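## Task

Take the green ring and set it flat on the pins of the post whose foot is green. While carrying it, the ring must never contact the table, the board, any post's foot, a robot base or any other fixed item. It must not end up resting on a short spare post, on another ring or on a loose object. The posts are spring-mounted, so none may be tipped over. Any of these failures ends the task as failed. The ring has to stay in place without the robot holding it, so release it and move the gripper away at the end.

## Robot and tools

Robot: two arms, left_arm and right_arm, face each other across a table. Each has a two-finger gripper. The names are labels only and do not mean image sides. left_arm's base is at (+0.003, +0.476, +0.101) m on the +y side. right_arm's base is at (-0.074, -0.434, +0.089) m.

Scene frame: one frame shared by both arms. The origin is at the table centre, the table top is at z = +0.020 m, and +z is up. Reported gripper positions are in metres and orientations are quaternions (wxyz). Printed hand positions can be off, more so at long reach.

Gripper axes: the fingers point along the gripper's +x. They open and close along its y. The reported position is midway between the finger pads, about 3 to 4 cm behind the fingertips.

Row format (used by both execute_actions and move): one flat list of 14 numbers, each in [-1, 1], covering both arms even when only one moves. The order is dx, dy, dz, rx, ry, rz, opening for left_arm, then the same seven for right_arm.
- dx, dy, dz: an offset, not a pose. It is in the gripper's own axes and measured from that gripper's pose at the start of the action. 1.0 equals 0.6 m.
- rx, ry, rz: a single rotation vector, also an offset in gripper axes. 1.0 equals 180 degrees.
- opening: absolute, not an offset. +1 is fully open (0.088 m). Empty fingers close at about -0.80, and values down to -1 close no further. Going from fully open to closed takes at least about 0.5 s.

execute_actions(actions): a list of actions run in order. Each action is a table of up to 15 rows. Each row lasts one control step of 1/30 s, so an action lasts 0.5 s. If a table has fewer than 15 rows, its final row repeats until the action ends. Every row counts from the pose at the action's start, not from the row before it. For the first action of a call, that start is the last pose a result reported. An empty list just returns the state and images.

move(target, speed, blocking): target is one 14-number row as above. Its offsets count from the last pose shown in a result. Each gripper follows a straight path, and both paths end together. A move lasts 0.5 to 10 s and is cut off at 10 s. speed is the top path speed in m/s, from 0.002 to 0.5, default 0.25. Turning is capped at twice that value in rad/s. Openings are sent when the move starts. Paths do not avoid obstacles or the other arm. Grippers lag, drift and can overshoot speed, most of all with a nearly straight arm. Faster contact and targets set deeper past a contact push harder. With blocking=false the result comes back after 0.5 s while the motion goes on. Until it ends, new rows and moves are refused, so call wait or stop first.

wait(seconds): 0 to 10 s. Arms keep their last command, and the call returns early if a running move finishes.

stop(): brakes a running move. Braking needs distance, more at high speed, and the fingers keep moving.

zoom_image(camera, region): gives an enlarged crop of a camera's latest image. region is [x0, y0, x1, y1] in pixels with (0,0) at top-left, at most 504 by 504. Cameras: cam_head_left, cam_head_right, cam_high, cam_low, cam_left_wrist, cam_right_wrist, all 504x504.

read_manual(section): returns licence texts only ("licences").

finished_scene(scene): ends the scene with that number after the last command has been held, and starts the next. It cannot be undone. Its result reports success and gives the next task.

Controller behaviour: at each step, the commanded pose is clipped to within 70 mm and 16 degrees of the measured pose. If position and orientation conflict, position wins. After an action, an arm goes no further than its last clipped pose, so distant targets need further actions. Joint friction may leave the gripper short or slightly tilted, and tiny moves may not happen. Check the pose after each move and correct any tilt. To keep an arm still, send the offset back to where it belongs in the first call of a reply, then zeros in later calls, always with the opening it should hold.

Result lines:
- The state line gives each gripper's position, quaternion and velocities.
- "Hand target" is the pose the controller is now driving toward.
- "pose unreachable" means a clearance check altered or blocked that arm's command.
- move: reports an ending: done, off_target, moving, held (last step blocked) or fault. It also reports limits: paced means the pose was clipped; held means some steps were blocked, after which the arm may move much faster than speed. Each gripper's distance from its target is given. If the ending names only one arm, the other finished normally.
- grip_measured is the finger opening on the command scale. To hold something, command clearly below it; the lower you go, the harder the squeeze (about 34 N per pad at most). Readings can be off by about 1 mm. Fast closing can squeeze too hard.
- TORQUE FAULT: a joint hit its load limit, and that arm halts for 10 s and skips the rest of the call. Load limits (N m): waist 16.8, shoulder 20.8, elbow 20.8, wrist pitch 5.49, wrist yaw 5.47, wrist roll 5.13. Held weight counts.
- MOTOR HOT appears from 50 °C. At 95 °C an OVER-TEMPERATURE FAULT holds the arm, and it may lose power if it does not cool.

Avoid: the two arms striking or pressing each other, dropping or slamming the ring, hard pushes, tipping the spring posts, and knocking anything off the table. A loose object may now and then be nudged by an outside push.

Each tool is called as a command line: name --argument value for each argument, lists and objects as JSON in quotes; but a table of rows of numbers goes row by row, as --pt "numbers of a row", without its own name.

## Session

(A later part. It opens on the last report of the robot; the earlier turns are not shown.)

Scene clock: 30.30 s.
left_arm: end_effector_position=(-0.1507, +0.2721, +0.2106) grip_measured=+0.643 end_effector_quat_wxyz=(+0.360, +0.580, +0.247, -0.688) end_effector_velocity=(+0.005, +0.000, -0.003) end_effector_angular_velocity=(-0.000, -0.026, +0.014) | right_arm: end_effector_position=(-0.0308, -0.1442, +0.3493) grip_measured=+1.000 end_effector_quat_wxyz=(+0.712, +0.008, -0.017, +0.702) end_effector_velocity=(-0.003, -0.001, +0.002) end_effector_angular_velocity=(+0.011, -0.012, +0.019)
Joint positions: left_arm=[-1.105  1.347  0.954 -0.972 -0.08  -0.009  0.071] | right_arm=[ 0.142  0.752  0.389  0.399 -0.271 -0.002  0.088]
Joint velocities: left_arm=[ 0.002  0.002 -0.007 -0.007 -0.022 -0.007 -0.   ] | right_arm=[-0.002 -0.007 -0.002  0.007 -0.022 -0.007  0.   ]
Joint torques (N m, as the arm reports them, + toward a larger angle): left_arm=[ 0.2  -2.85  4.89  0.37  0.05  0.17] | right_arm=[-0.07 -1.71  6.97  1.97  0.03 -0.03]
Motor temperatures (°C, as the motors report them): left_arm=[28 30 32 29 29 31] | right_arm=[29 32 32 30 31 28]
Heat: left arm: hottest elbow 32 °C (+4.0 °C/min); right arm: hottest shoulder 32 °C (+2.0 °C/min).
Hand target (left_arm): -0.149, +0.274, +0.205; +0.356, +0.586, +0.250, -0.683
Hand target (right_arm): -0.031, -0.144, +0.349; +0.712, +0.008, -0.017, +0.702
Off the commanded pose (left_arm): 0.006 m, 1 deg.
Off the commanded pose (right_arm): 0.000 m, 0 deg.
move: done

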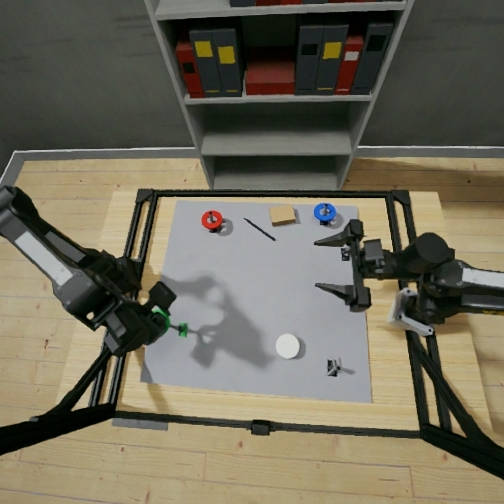

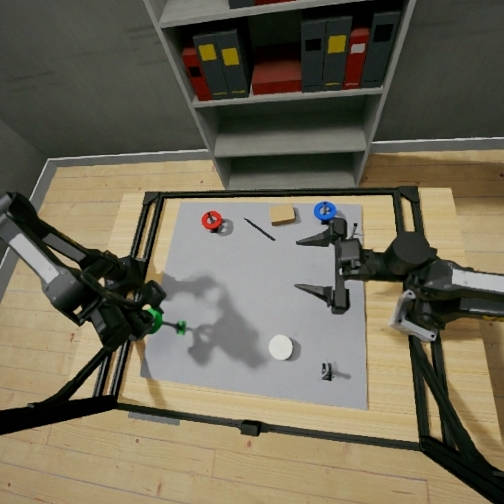

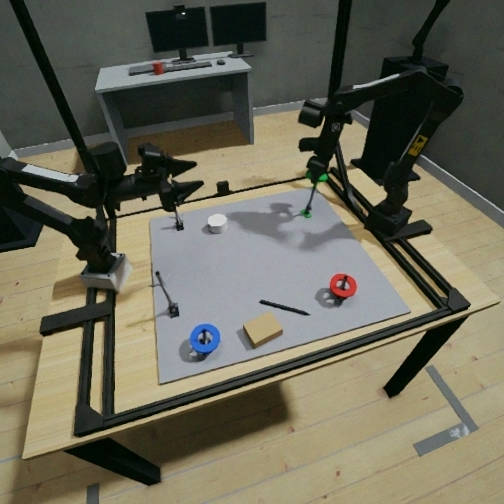

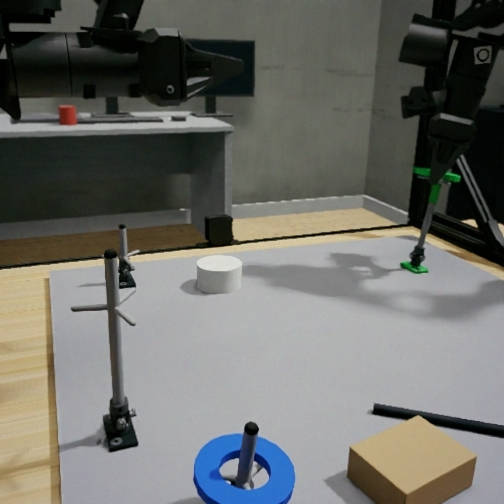

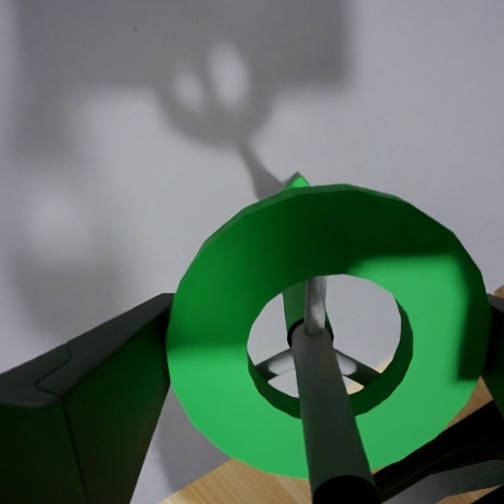

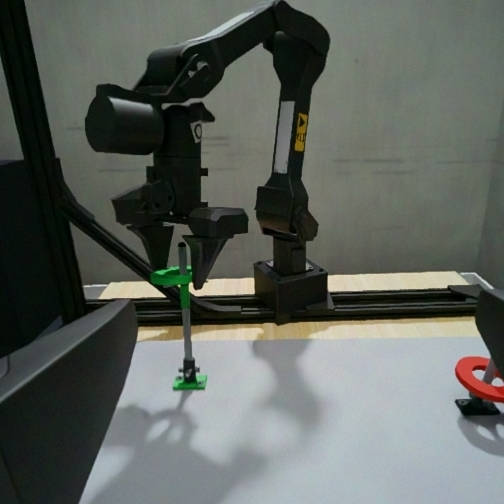

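At the pins. Release and retreat.

execute_actions --actions '[[[0,0,0,0,0,0,0.45,0,0,0,0,0,0,1],[0,0,0,0,0,0,0.55,0,0,0,0,0,0,1],[0,0,0,0,0,0,0.62,0,0,0,0,0,0,1],[0,0,0,0,0,0,0.66,0,0,0,0,0,0,1],[0,0,0,0,0,0,0.72,0,0,0,0,0,0,1],[0,0,0,0,0,0,0.85,0,0,0,0,0,0,1],[0,0,0,0,0,0,1,0,0,0,0,0,0,1]]]'

move --target '[-0.17,0,0,0,0,0,1, 0,0,0,0,0,0,1]' --speed 0.15

zoom_image --camera "cam_low" --region '[394, 120, 494, 220]'

Scene clock: 30.93 s.
left_arm: end_effector_position=(-0.1507, +0.2719, +0.2104) grip_measured=+0.970 end_effector_quat_wxyz=(+0.360, +0.580, +0.247, -0.688) end_effector_velocity=(-0.002, -0.001, +0.003) end_effector_angular_velocity=(-0.018, +0.004, -0.013) | right_arm: end_effector_position=(-0.0308, -0.1442, +0.3493) grip_measured=+1.000 end_effector_quat_wxyz=(+0.712, +0.008, -0.017, +0.702) end_effector_velocity=(-0.001, -0.000, -0.002) end_effector_angular_velocity=(-0.007, -0.006, +0.005)
Joint positions: left_arm=[-1.105  1.347  0.954 -0.971 -0.08  -0.009  0.087] | right_arm=[ 0.142  0.752  0.389  0.399 -0.271 -0.002  0.088]
Joint velocities: left_arm=[-0.007 -0.007  0.002  0.007 -0.007  0.007  0.016] | right_arm=[-0.002 -0.002 -0.002 -0.007 -0.007 -0.007  0.   ]
Joint torques (N m, as the arm reports them, + toward a larger angle): left_arm=[ 0.02 -3.7   6.34  0.09 -0.04 -0.02] | right_arm=[-0.07 -1.71  6.97  1.97  0.03 -0.03]
Motor temperatures (°C, as the motors report them): left_arm=[28 30 32 29 29 31] | right_arm=[29 32 32 30 31 28]
Heat: left arm: hottest elbow 32 °C (+3.9 °C/min); right arm: hottest shoulder 32 °C (+1.9 °C/min).
Hand target (left_arm): -0.151, +0.272, +0.211; +0.360, +0.580, +0.247, -0.688
Hand target (right_arm): -0.031, -0.144, +0.349; +0.712, +0.008, -0.017, +0.702
Off the commanded pose (left_arm): 0.000 m, 0 deg.
Off the commanded pose (right_arm): 0.000 m, 0 deg.

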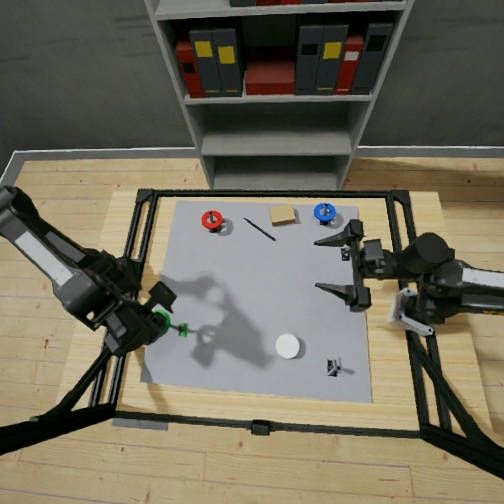

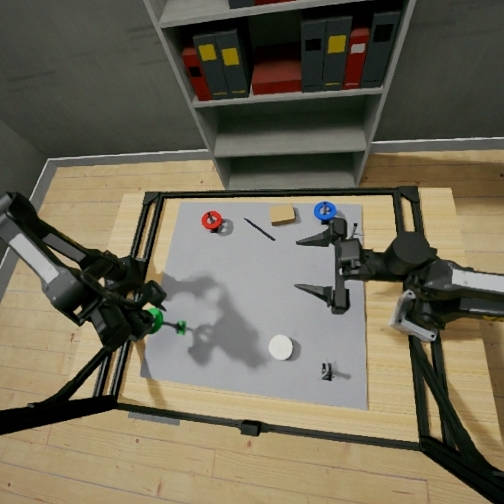

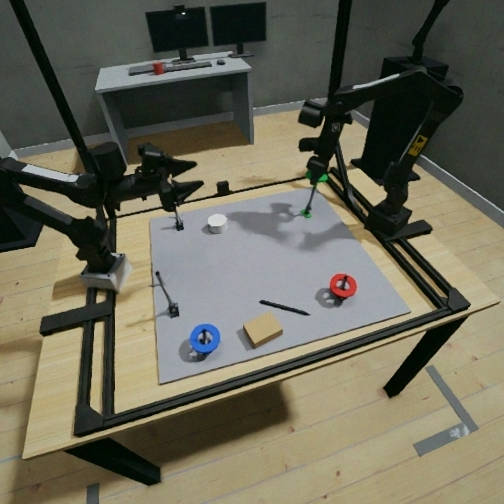

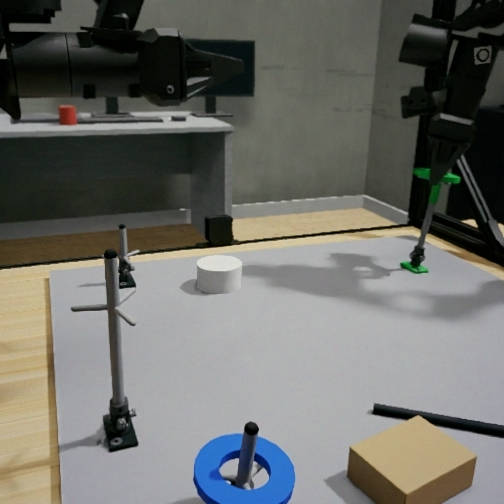

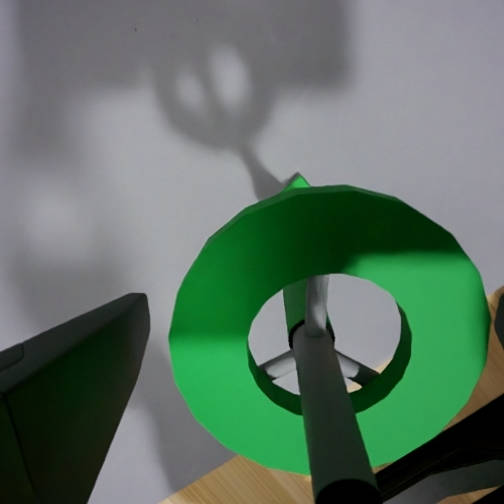

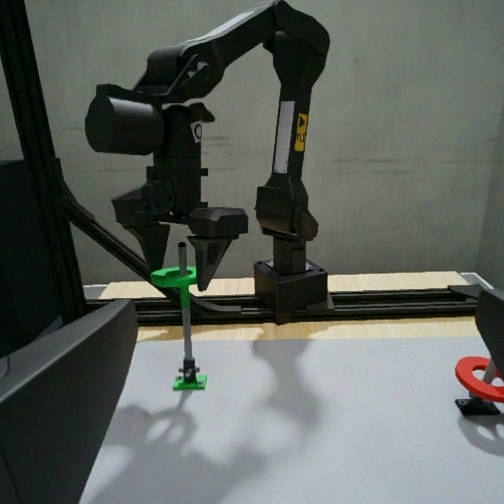

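Scene clock: 32.20 s.
left_arm: end_effector_position=(-0.1417, +0.2938, +0.3054) grip_measured=+1.000 end_effector_quat_wxyz=(+0.356, +0.584, +0.249, -0.685) end_effector_velocity=(+0.000, -0.000, +0.004) end_effector_angular_velocity=(-0.011, -0.002, -0.008) | right_arm: end_effector_position=(-0.0308, -0.1442, +0.3493) grip_measured=+1.000 end_effector_quat_wxyz=(+0.712, +0.008, -0.017, +0.702) end_effector_velocity=(-0.003, -0.000, -0.002) end_effector_angular_velocity=(-0.007, -0.006, +0.019)
Joint positions: left_arm=[-1.138  1.289  1.293 -1.384 -0.084 -0.038  0.088] | right_arm=[ 0.142  0.752  0.389  0.399 -0.271 -0.002  0.088]
Joint velocities: left_arm=[-0.002 -0.002  0.012 -0.007 -0.007  0.007  0.   ] | right_arm=[-0.002 -0.002 -0.002 -0.007 -0.022 -0.007  0.   ]
Joint torques (N m, as the arm reports them, + toward a larger angle): left_arm=[-0.44 -3.42  7.96  0.   -0.09 -0.29] | right_arm=[-0.08 -1.7   6.96  1.96  0.02 -0.03]
Motor temperatures (°C, as the motors report them): left_arm=[28 30 32 29 29 31] | right_arm=[29 32 33 30 31 28]
Heat: left arm: hottest elbow 32 °C (+3.7 °C/min); right arm: hottest elbow 33 °C (+3.7 °C/min).
Hand target (left_arm): -0.143, +0.293, +0.310; +0.360, +0.579, +0.247, -0.688
Hand target (right_arm): -0.031, -0.144, +0.349; +0.712, +0.008, -0.017, +0.702
Off the commanded pose (left_arm): 0.005 m, 1 deg.
Off the commanded pose (right_arm): 0.000 m, 0 deg.
move: done

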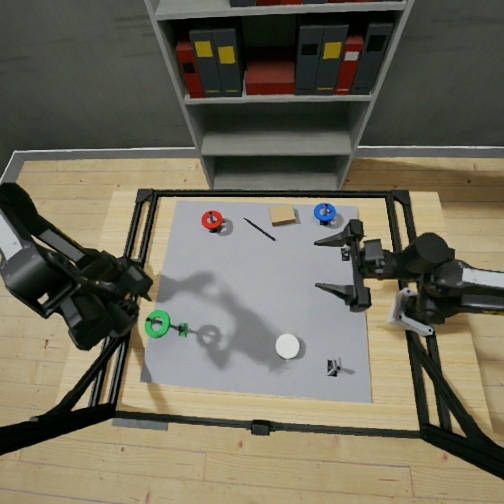

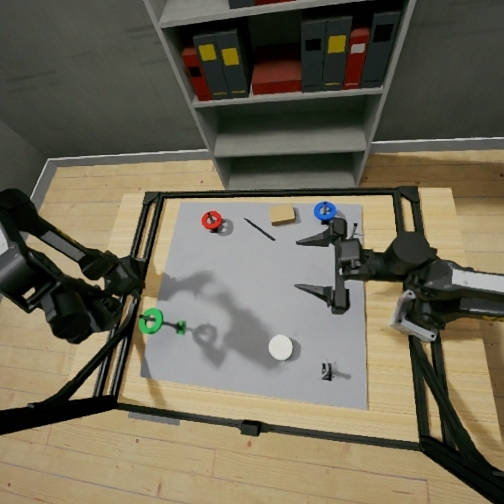

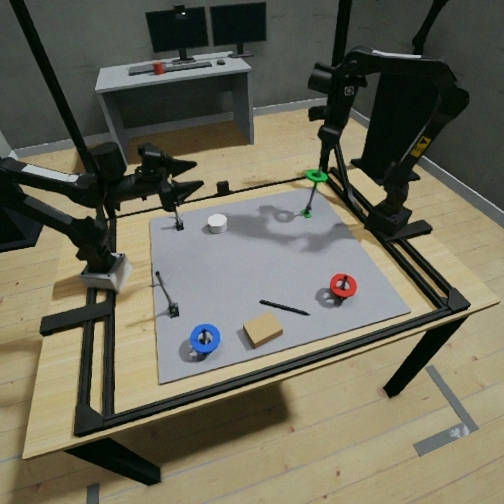

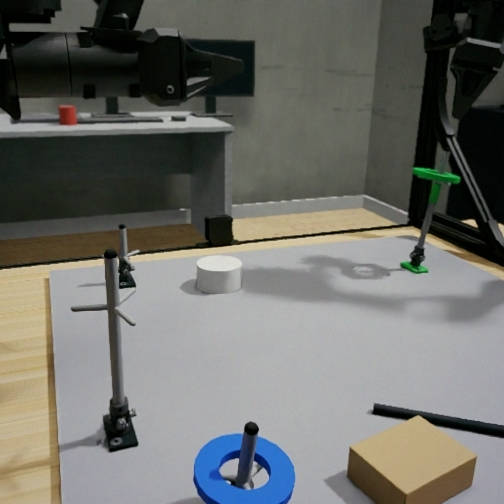

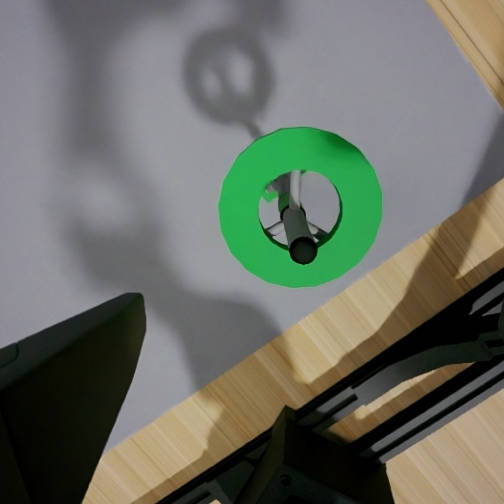

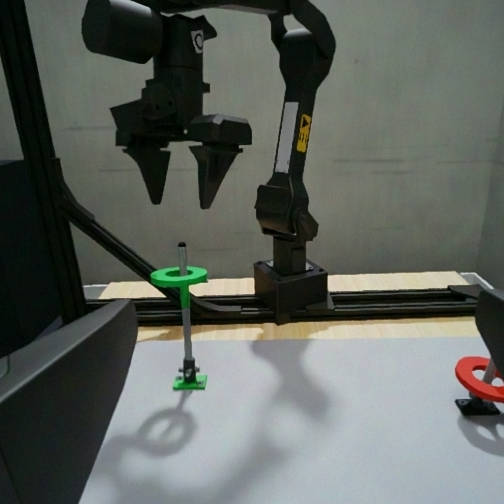

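Region (394, 120, 494, 220) of cam_low's 504x504 image, scaled by 5.040, with more detail than that image has.

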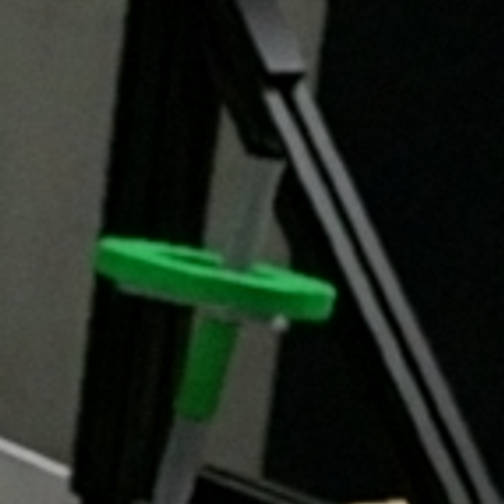

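Move a bit further clear.

move --target '[-0.02,0.2,0,-0.1,0,0,1, 0,0,0,0,0,0,1]' --speed 0.3

finished_scene --scene 1

Scene clock: 33.47 s.
left_arm: end_effector_position=(-0.0479, +0.2241, +0.3233) grip_measured=+1.000 end_effector_quat_wxyz=(+0.442, +0.523, +0.356, -0.636) end_effector_velocity=(+0.001, +0.002, +0.002) end_effector_angular_velocity=(+0.013, +0.003, -0.001) | right_arm: end_effector_position=(-0.0308, -0.1442, +0.3493) grip_measured=+1.000 end_effector_quat_wxyz=(+0.712, +0.008, -0.017, +0.702) end_effector_velocity=(-0.000, -0.000, -0.006) end_effector_angular_velocity=(-0.030, +0.016, +0.005)
Joint positions: left_arm=[-0.597  1.389  1.442 -1.425  0.025  0.175  0.088] | right_arm=[ 0.142  0.752  0.389  0.399 -0.271 -0.002  0.088]
Joint velocities: left_arm=[ 0.007  0.002  0.012 -0.022  0.007  0.007  0.   ] | right_arm=[-0.002 -0.002  0.002 -0.037 -0.007  0.007  0.   ]
Joint torques (N m, as the arm reports them, + toward a larger angle): left_arm=[ 0.01 -3.    7.68  0.02  0.16  0.26] | right_arm=[-0.09 -1.7   6.96  1.96  0.03 -0.03]
Motor temperatures (°C, as the motors report them): left_arm=[28 30 32 29 29 31] | right_arm=[29 32 33 30 31 28]
Heat: left arm: hottest elbow 32 °C (+3.6 °C/min); right arm: hottest elbow 33 °C (+3.6 °C/min).
Hand target (left_arm): -0.048, +0.221, +0.325; -0.442, -0.522, -0.355, +0.637
Hand target (right_arm): -0.031, -0.144, +0.349; +0.712, +0.008, -0.017, +0.702
Off the commanded pose (left_arm): 0.004 m, 0 deg.
Off the commanded pose (right_arm): 0.000 m, 0 deg.
move: done

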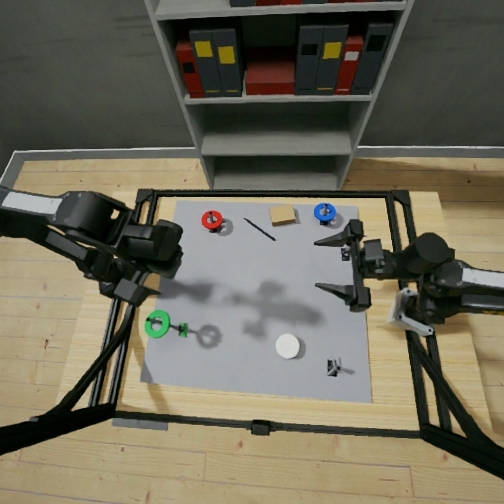

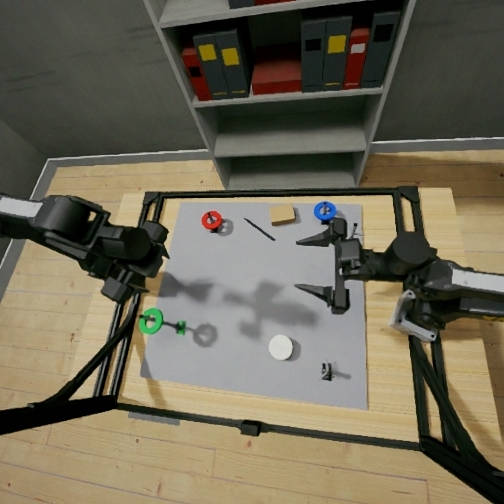

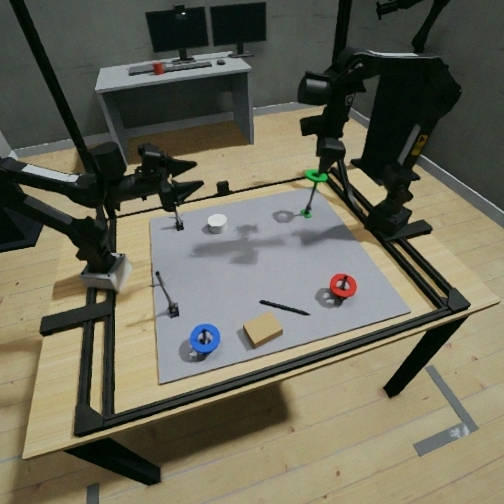

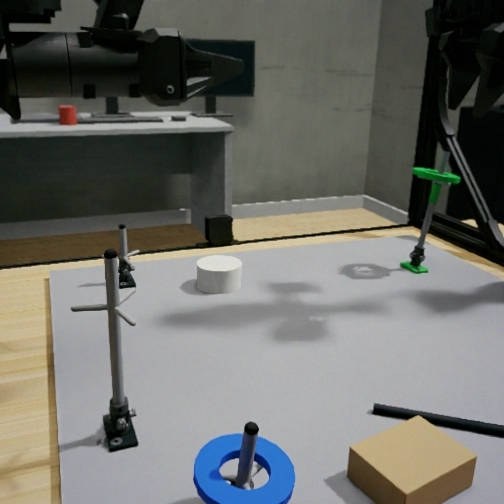

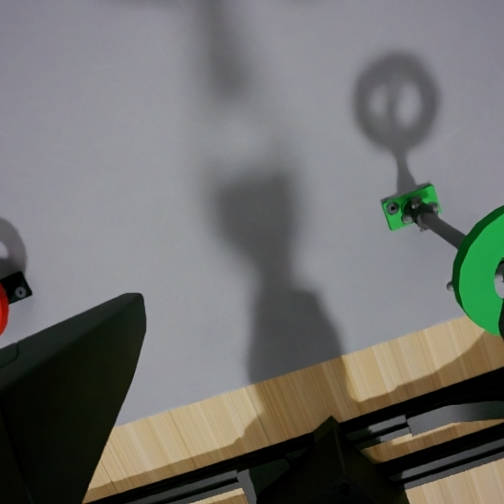

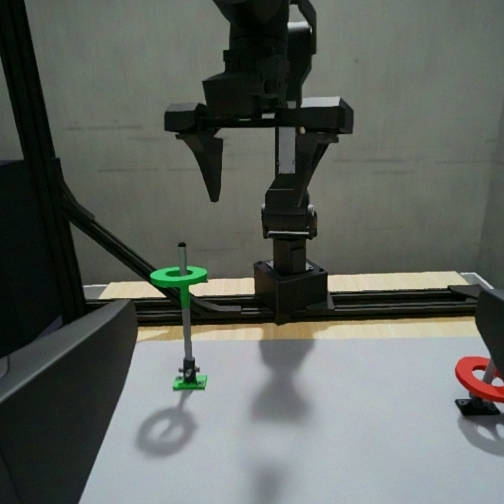

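The scene is finished: the task was done.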